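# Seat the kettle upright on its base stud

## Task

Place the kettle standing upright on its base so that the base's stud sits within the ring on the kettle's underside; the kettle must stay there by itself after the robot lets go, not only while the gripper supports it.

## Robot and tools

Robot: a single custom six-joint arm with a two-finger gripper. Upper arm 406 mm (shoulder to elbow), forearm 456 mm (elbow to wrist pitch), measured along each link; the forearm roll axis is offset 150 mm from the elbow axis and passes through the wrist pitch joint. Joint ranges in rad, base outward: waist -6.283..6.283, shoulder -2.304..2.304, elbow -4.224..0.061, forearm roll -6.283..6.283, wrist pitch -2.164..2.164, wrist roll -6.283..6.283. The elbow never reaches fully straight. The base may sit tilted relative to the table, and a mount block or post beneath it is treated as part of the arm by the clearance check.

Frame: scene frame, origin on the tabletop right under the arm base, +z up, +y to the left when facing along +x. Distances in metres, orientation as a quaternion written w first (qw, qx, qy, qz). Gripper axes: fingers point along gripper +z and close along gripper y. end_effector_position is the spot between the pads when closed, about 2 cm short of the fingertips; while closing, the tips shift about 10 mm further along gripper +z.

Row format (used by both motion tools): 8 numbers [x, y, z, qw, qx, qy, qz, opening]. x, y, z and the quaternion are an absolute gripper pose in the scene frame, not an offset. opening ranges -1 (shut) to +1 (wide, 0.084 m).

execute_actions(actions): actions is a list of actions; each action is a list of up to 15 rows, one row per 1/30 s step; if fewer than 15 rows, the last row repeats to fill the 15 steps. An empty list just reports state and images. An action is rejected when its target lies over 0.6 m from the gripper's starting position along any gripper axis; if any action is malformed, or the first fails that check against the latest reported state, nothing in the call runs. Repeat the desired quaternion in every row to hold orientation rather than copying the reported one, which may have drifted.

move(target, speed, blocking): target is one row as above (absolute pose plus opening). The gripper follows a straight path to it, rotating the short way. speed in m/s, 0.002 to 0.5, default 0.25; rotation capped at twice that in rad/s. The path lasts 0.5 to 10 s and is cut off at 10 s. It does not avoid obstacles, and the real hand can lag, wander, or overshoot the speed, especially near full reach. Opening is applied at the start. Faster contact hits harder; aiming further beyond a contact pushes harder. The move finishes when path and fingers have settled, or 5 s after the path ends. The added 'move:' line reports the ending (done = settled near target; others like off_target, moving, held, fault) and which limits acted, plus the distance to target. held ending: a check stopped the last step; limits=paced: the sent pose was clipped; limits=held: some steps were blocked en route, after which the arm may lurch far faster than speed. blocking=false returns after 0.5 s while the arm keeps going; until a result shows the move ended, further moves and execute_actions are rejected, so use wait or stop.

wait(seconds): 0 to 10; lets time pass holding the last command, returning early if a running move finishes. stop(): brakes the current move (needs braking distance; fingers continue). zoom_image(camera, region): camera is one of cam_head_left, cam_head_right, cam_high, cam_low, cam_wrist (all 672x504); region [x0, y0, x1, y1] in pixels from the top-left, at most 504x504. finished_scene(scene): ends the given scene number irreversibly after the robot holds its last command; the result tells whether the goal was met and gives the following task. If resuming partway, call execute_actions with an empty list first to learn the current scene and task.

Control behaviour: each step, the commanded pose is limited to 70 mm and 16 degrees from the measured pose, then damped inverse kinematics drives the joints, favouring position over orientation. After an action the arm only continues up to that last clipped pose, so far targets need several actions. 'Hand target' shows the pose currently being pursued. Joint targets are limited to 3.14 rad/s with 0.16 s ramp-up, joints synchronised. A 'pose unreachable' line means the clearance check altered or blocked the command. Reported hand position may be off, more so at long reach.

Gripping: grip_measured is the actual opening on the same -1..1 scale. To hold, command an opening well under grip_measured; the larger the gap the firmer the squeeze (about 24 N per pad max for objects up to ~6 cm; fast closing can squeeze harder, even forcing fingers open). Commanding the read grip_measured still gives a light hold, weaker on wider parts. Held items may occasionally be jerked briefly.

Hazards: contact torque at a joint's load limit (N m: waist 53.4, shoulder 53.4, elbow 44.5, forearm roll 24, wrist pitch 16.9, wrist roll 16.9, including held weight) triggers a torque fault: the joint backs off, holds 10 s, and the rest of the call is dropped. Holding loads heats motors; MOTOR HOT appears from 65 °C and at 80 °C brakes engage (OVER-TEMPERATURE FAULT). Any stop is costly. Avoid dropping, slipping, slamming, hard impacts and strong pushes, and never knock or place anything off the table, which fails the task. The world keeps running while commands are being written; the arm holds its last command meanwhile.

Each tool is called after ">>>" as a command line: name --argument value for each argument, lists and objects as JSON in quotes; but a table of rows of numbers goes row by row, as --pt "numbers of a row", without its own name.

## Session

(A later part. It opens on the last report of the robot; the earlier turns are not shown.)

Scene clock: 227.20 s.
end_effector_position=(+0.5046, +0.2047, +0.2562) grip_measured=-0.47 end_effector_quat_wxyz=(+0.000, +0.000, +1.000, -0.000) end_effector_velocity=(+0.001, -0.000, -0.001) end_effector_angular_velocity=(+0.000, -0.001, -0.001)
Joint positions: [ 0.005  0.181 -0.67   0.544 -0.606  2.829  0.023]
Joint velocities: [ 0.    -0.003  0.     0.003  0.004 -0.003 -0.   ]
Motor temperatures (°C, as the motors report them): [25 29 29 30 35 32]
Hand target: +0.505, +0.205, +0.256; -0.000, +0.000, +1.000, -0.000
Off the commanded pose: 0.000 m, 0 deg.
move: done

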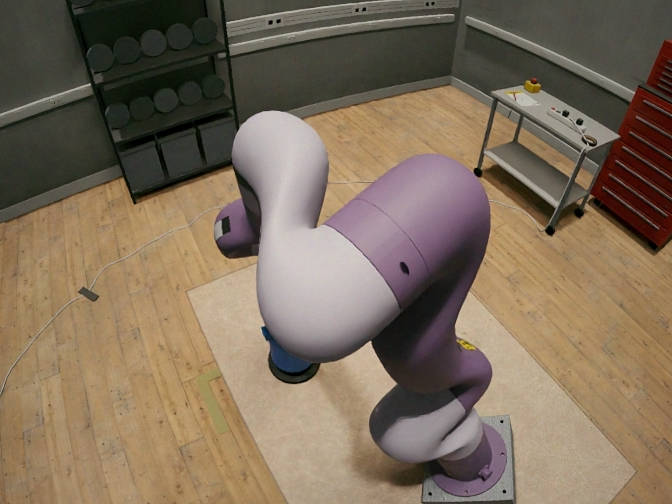

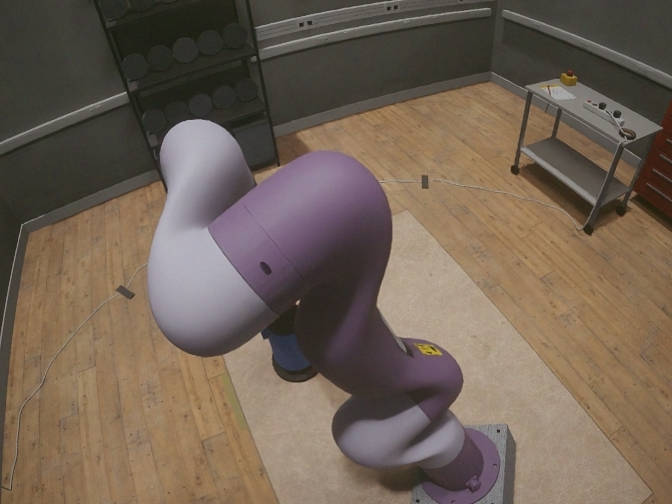

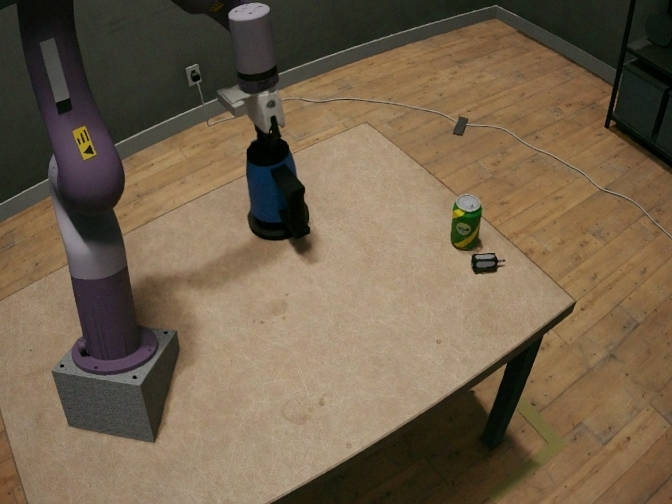

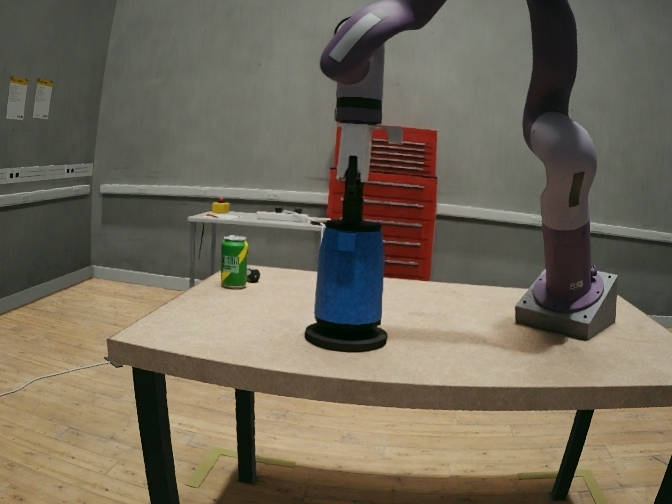

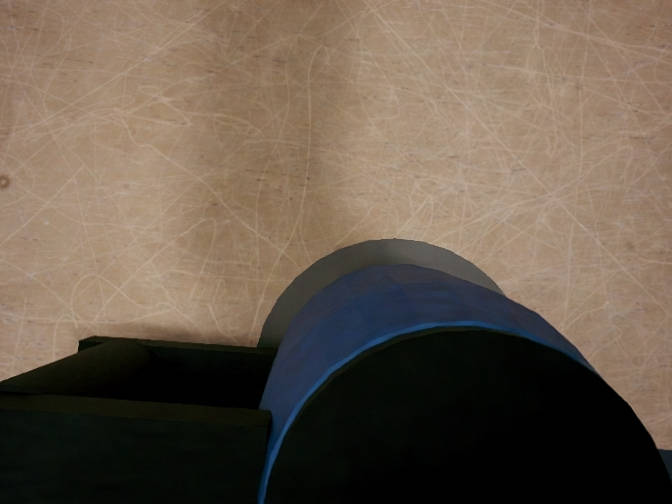

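>>> execute_actions --actions '[[[0.5055,0.2049,0.256,0,0,1,0,-1],[0.5065,0.2051,0.256,0,0,1,0,-1]]]'

>>> move --target '[0.5065, 0.2051, 0.240, 0, 0, 1, 0, -1]' --speed 0.015

>>> zoom_image --camera "cam_low" --region '[280, 260, 420, 365]'

Scene clock: 236.47 s.
end_effector_position=(+0.5065, +0.2051, +0.2560) grip_measured=-0.47 end_effector_quat_wxyz=(-0.000, +0.000, +1.000, +0.000) end_effector_velocity=(+0.000, +0.000, -0.000) end_effector_angular_velocity=(-0.000, -0.000, -0.000)
Joint positions: [ 0.006  0.177 -0.675  0.543 -0.607  2.83   0.023]
Joint velocities: [ 0.    -0.    -0.    -0.     0.     0.001  0.   ]
Motor temperatures (°C, as the motors report them): [25 29 29 30 35 32]
Hand target: +0.507, +0.205, +0.256; -0.000, +0.000, +1.000, +0.000
Off the commanded pose: 0.000 m, 0 deg.

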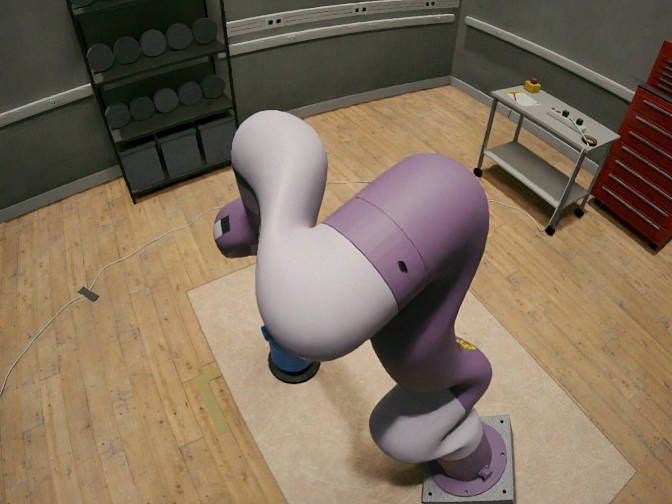

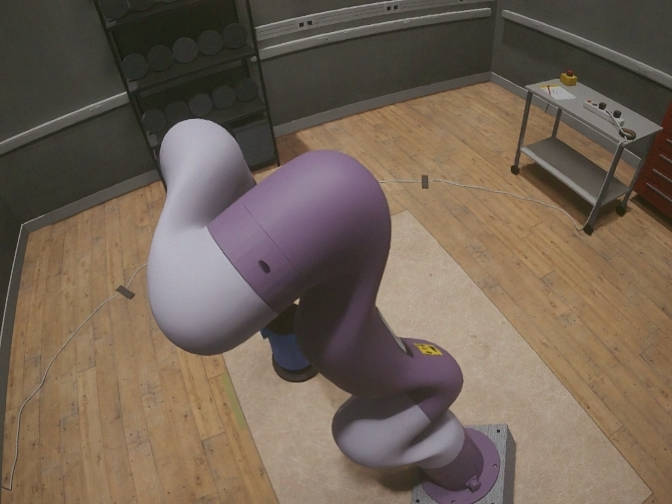

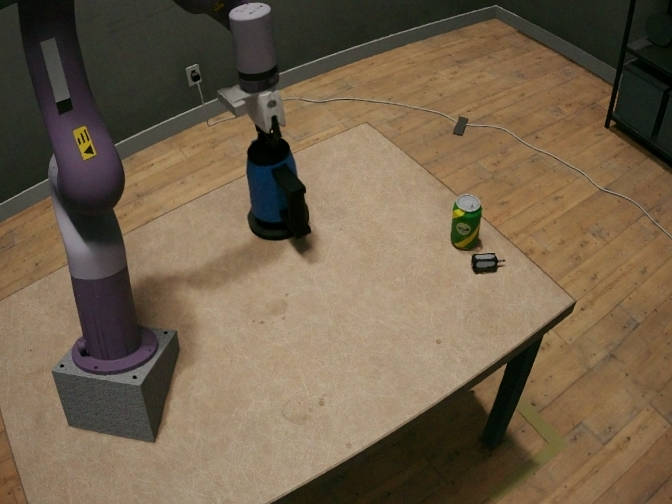

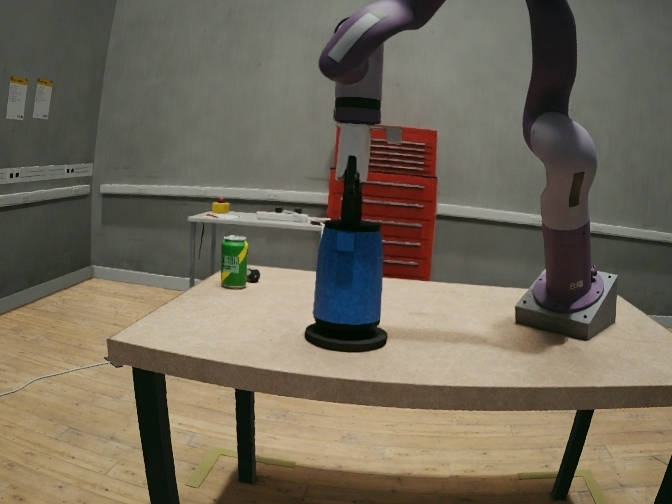

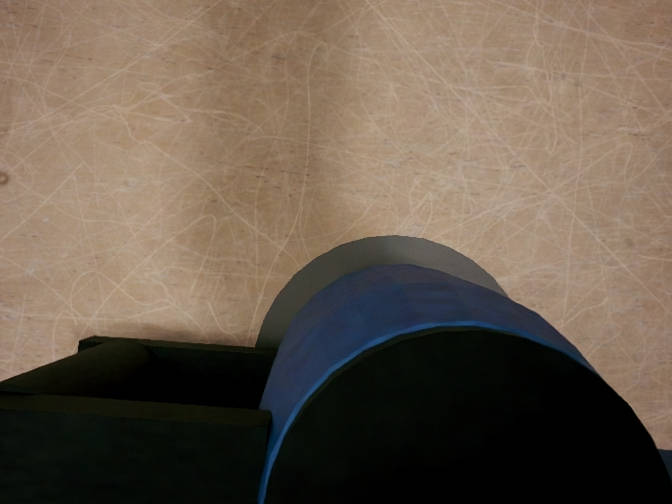

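Scene clock: 237.77 s.
end_effector_position=(+0.5066, +0.2051, +0.2401) grip_measured=-0.47 end_effector_quat_wxyz=(-0.000, +0.000, +1.000, -0.000) end_effector_velocity=(+0.000, +0.001, -0.001) end_effector_angular_velocity=(+0.000, -0.001, +0.001)
Joint positions: [ 0.018  0.146 -0.668  0.57  -0.57   2.809  0.023]
Joint velocities: [ 0.002 -0.002 -0.     0.003  0.004 -0.002  0.   ]
Motor temperatures (°C, as the motors report them): [25 29 29 30 35 32]
Hand target: +0.507, +0.205, +0.240; -0.000, +0.000, +1.000, -0.000
Off the commanded pose: 0.000 m, 0 deg.
move: done

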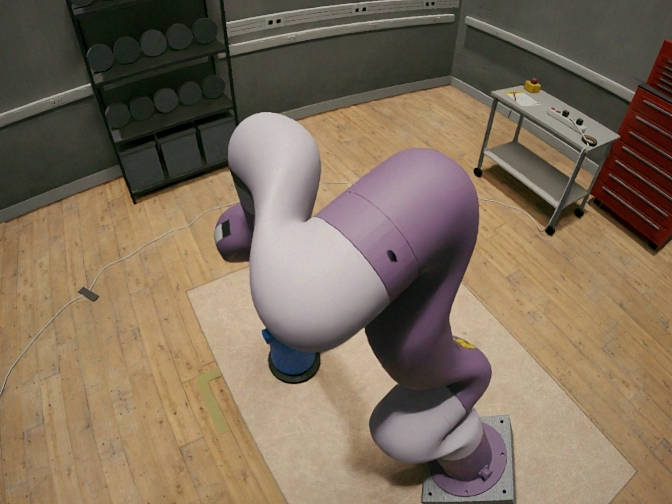

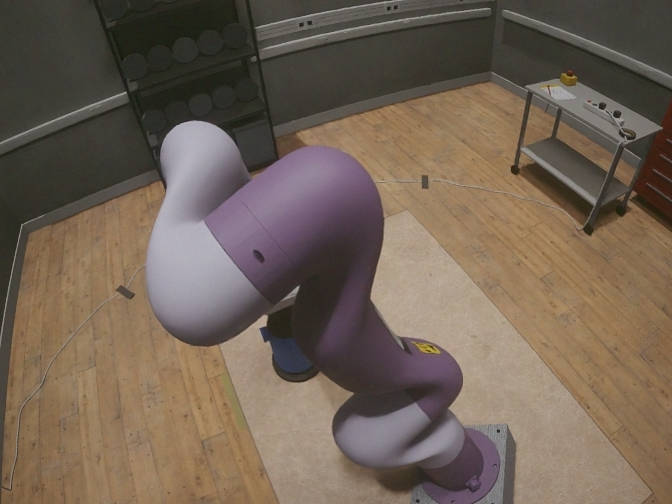

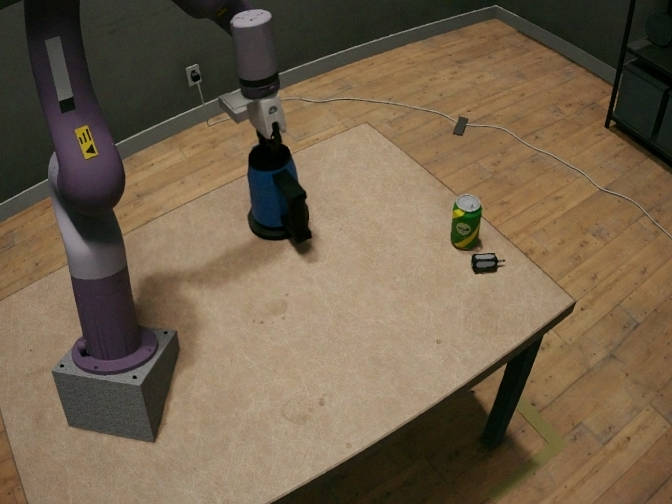

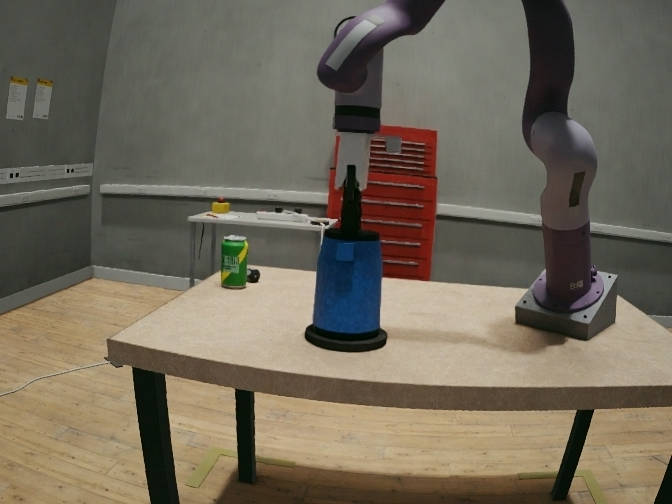

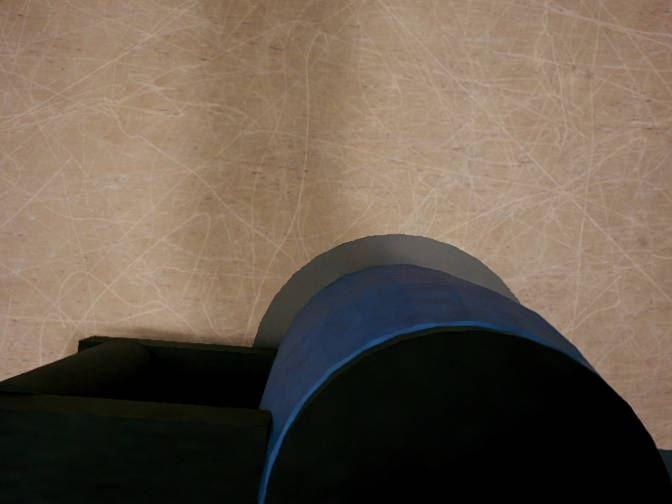

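Region (280, 260, 420, 365) of cam_low's 672x504 image, scaled by 3.600, with more detail than that image has; it fills the top 378 rows of this view, and the rest is white.

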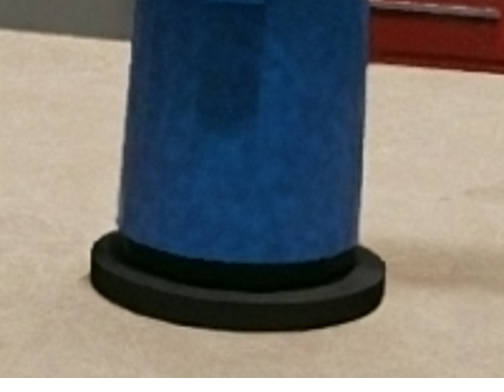

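Well centred, no contact yet. Lowering slowly until it seats.

>>> move --target '[0.5065, 0.2051, 0.2350, 0, 0, 1, 0, -1]' --speed 0.008

>>> zoom_image --camera "cam_low" --region '[280, 260, 420, 365]'

Scene clock: 243.40 s.
end_effector_position=(+0.5070, +0.2055, +0.2364) grip_measured=-0.47 end_effector_quat_wxyz=(+0.000, -0.000, +1.000, +0.001) end_effector_velocity=(-0.000, +0.000, -0.001) end_effector_angular_velocity=(+0.000, -0.000, +0.000)
Joint positions: [ 0.021  0.138 -0.667  0.578 -0.562  2.801  0.023]
Joint velocities: [ 0.001 -0.002  0.001  0.003  0.003 -0.002  0.   ]
Motor temperatures (°C, as the motors report them): [25 29 29 30 35 32]
Hand target: +0.507, +0.205, +0.235; -0.000, +0.000, +1.000, -0.000
Off the commanded pose: 0.002 m, 0 deg.
move: done

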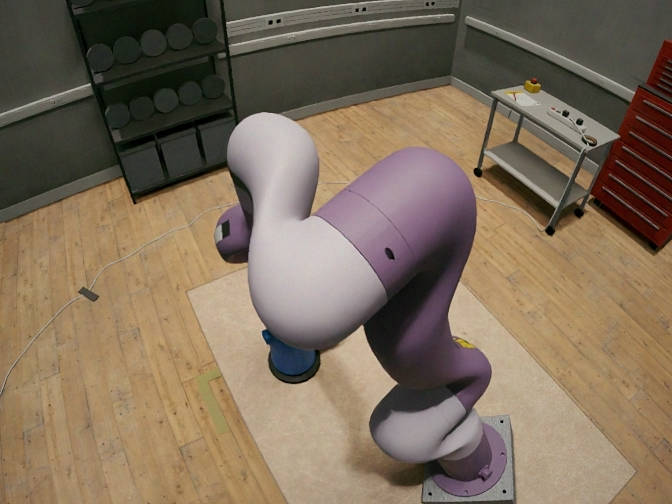

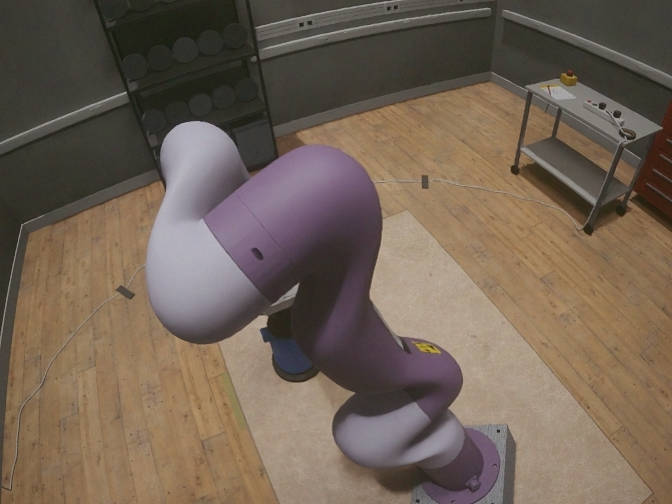

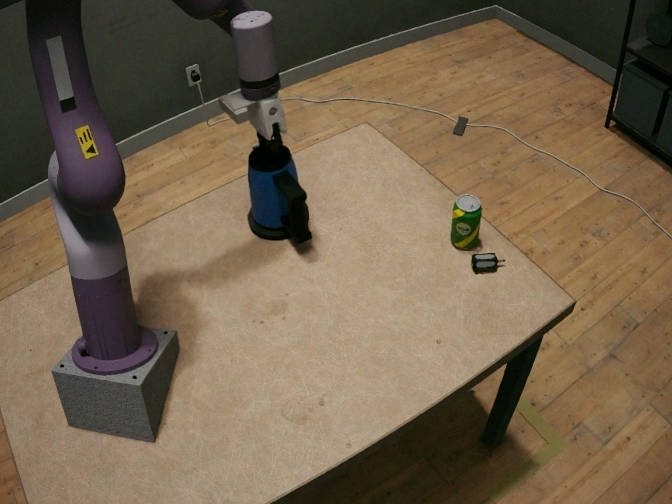

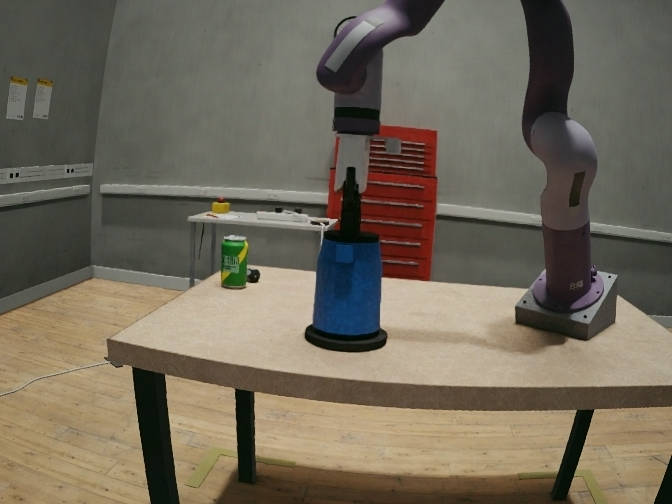

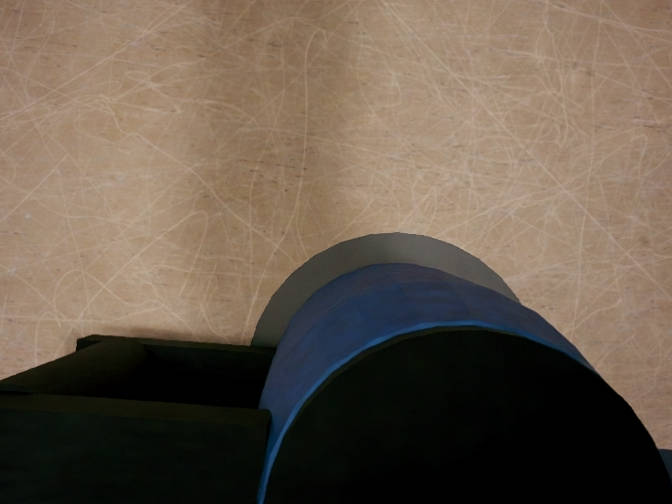

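Region (280, 260, 420, 365) of cam_low's 672x504 image, scaled by 3.600, with more detail than that image has; it fills the top 378 rows of this view, and the rest is white.

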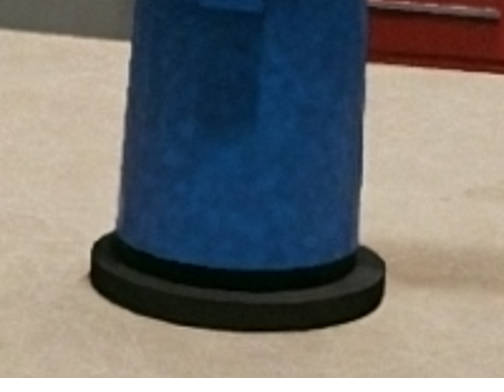

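Seated at z≈0.2365, as predicted. Release and retreat.

>>> execute_actions --actions '[[[0.5065,0.2051,0.2375,0,0,1,0,0.2]]]'

>>> move --target '[0.5065, 0.2051, 0.29, 0, 0, 1, 0, 0.2]' --speed 0.1

>>> zoom_image --camera "cam_low" --region '[250, 150, 450, 370]'

Scene clock: 248.93 s.
end_effector_position=(+0.5063, +0.2050, +0.2372) grip_measured=+0.19 end_effector_quat_wxyz=(-0.000, +0.000, +1.000, -0.000) end_effector_velocity=(+0.001, +0.001, +0.002) end_effector_angular_velocity=(+0.002, -0.000, +0.001)
Joint positions: [ 0.021  0.141 -0.666  0.575 -0.563  2.805  0.052]
Joint velocities: [-0.002  0.003 -0.003 -0.002 -0.006  0.001 -0.   ]
Motor temperatures (°C, as the motors report them): [25 29 29 30 35 32]
Hand target: +0.506, +0.205, +0.237; +0.000, -0.000, +1.000, +0.000
Off the commanded pose: 0.000 m, 0 deg.

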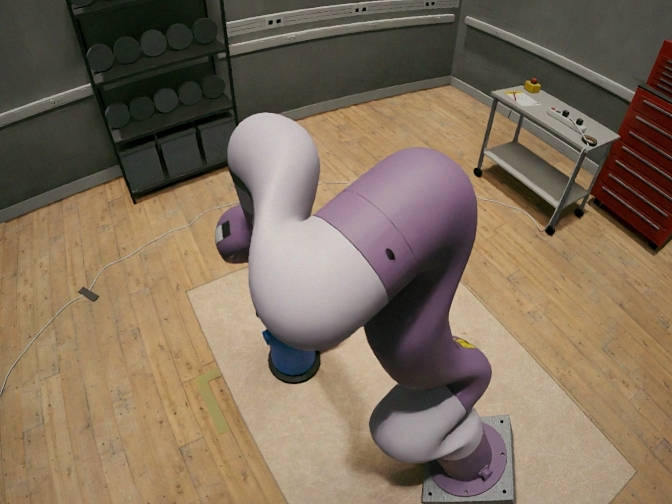

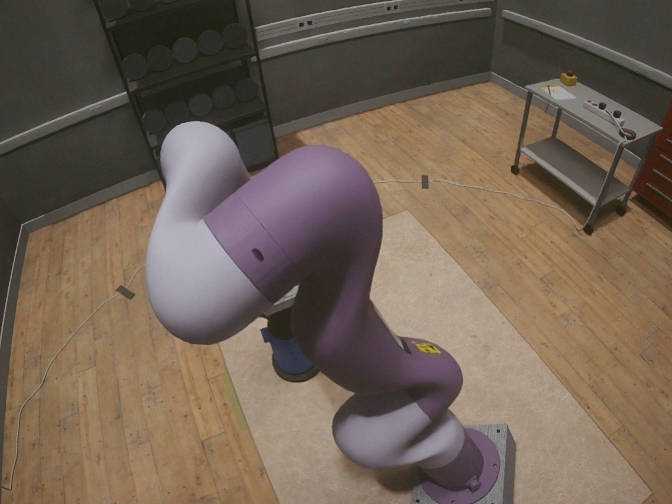

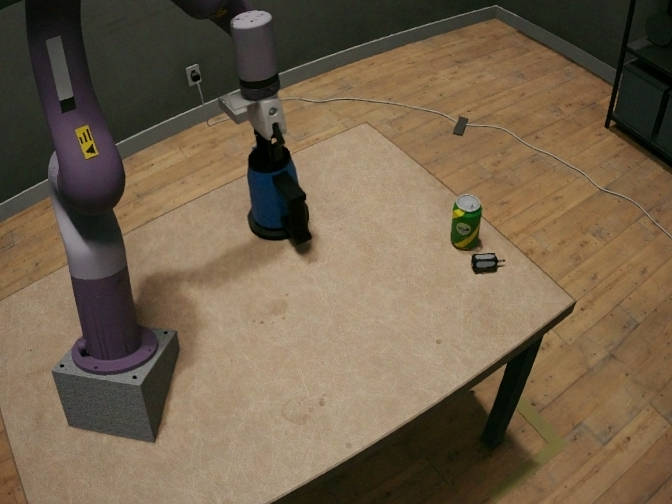

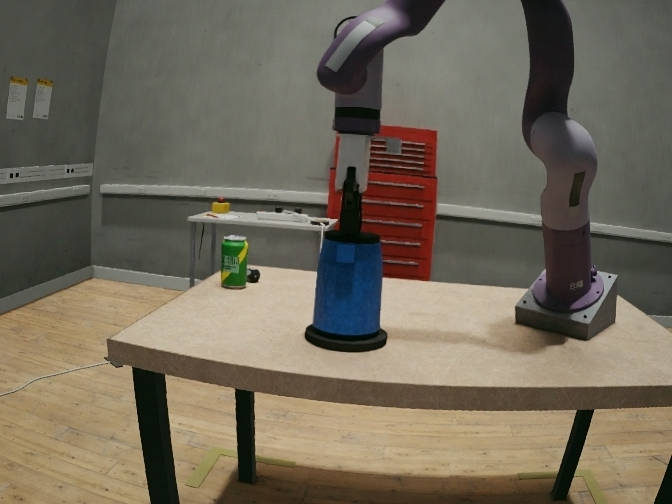

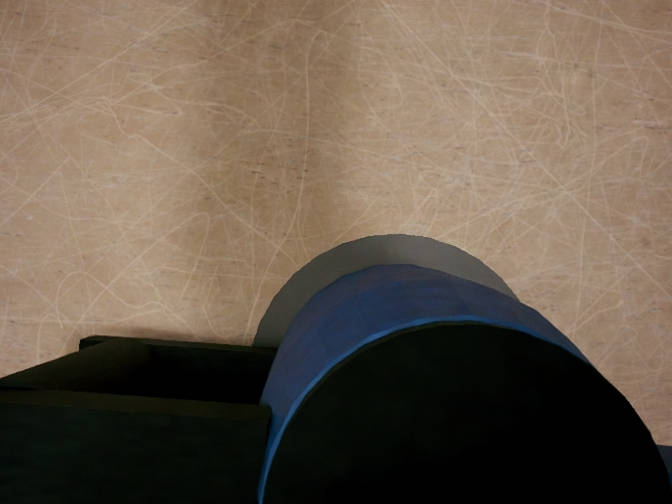

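Scene clock: 249.87 s.
end_effector_position=(+0.5062, +0.2052, +0.2898) grip_measured=+0.19 end_effector_quat_wxyz=(-0.000, -0.000, +1.000, +0.000) end_effector_velocity=(+0.000, +0.000, +0.002) end_effector_angular_velocity=(-0.000, -0.000, +0.001)
Joint positions: [-0.022  0.236 -0.695  0.499 -0.686  2.864  0.052]
Joint velocities: [-0.001  0.003 -0.002 -0.003 -0.004  0.002 -0.   ]
Motor temperatures (°C, as the motors report them): [25 29 29 30 35 32]
Hand target: +0.506, +0.205, +0.290; +0.000, -0.000, +1.000, +0.000
Off the commanded pose: 0.000 m, 0 deg.
move: done

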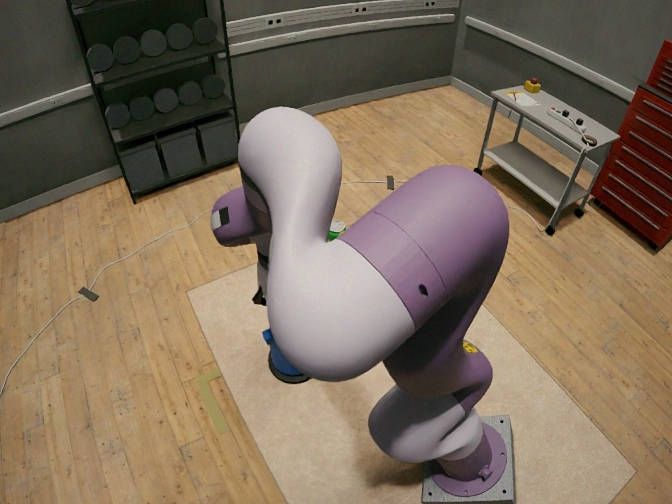

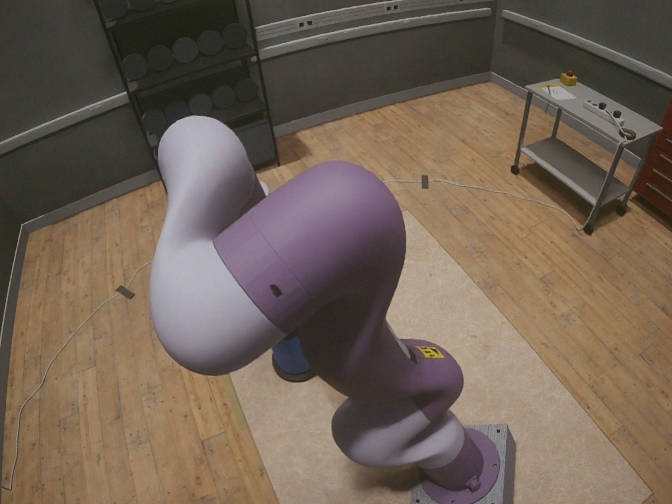

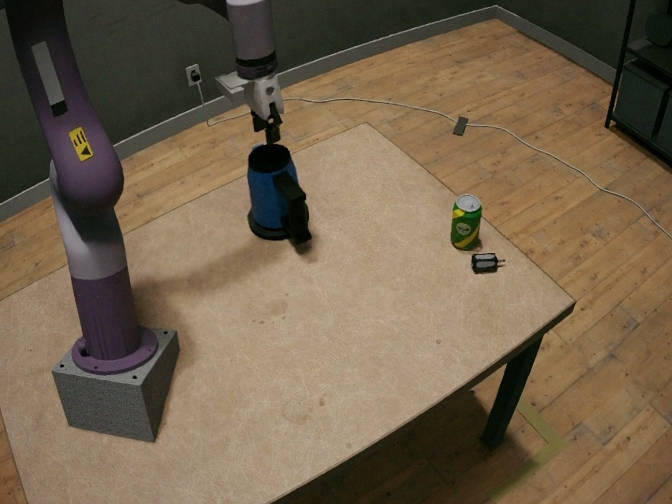

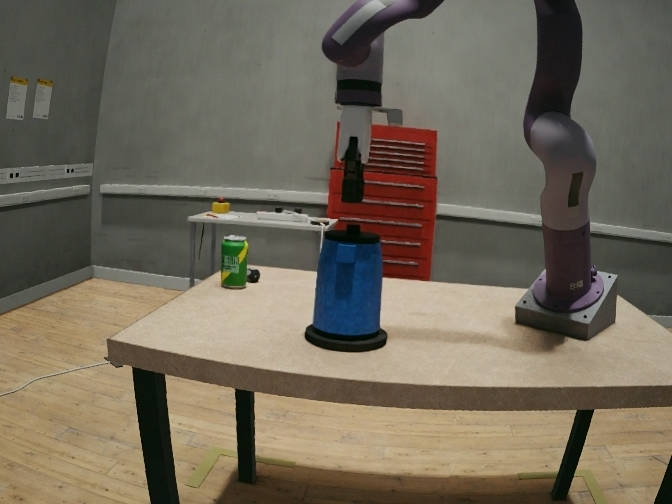

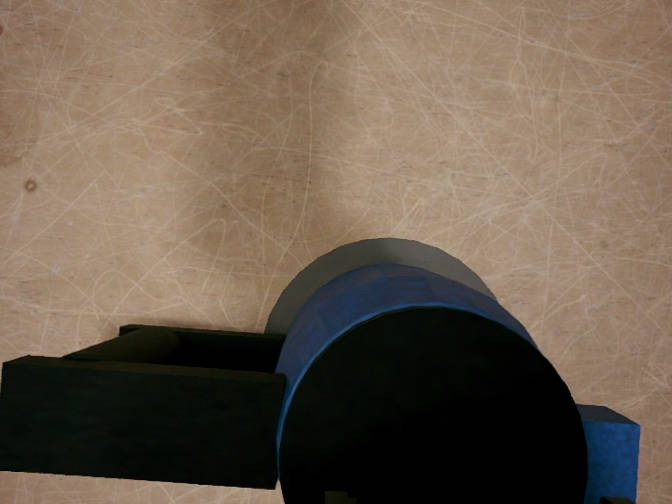

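Region (250, 150, 450, 370) of cam_low's 672x504 image, scaled by 2.291, with more detail than that image has; it fills the left 458 columns of this view, and the rest is white.

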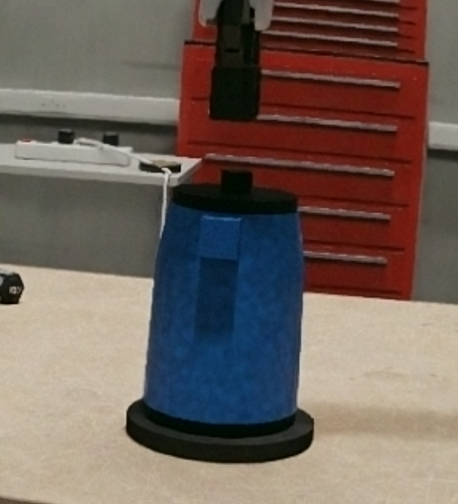

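>>> finished_scene --scene 1

The scene is finished: the task was done.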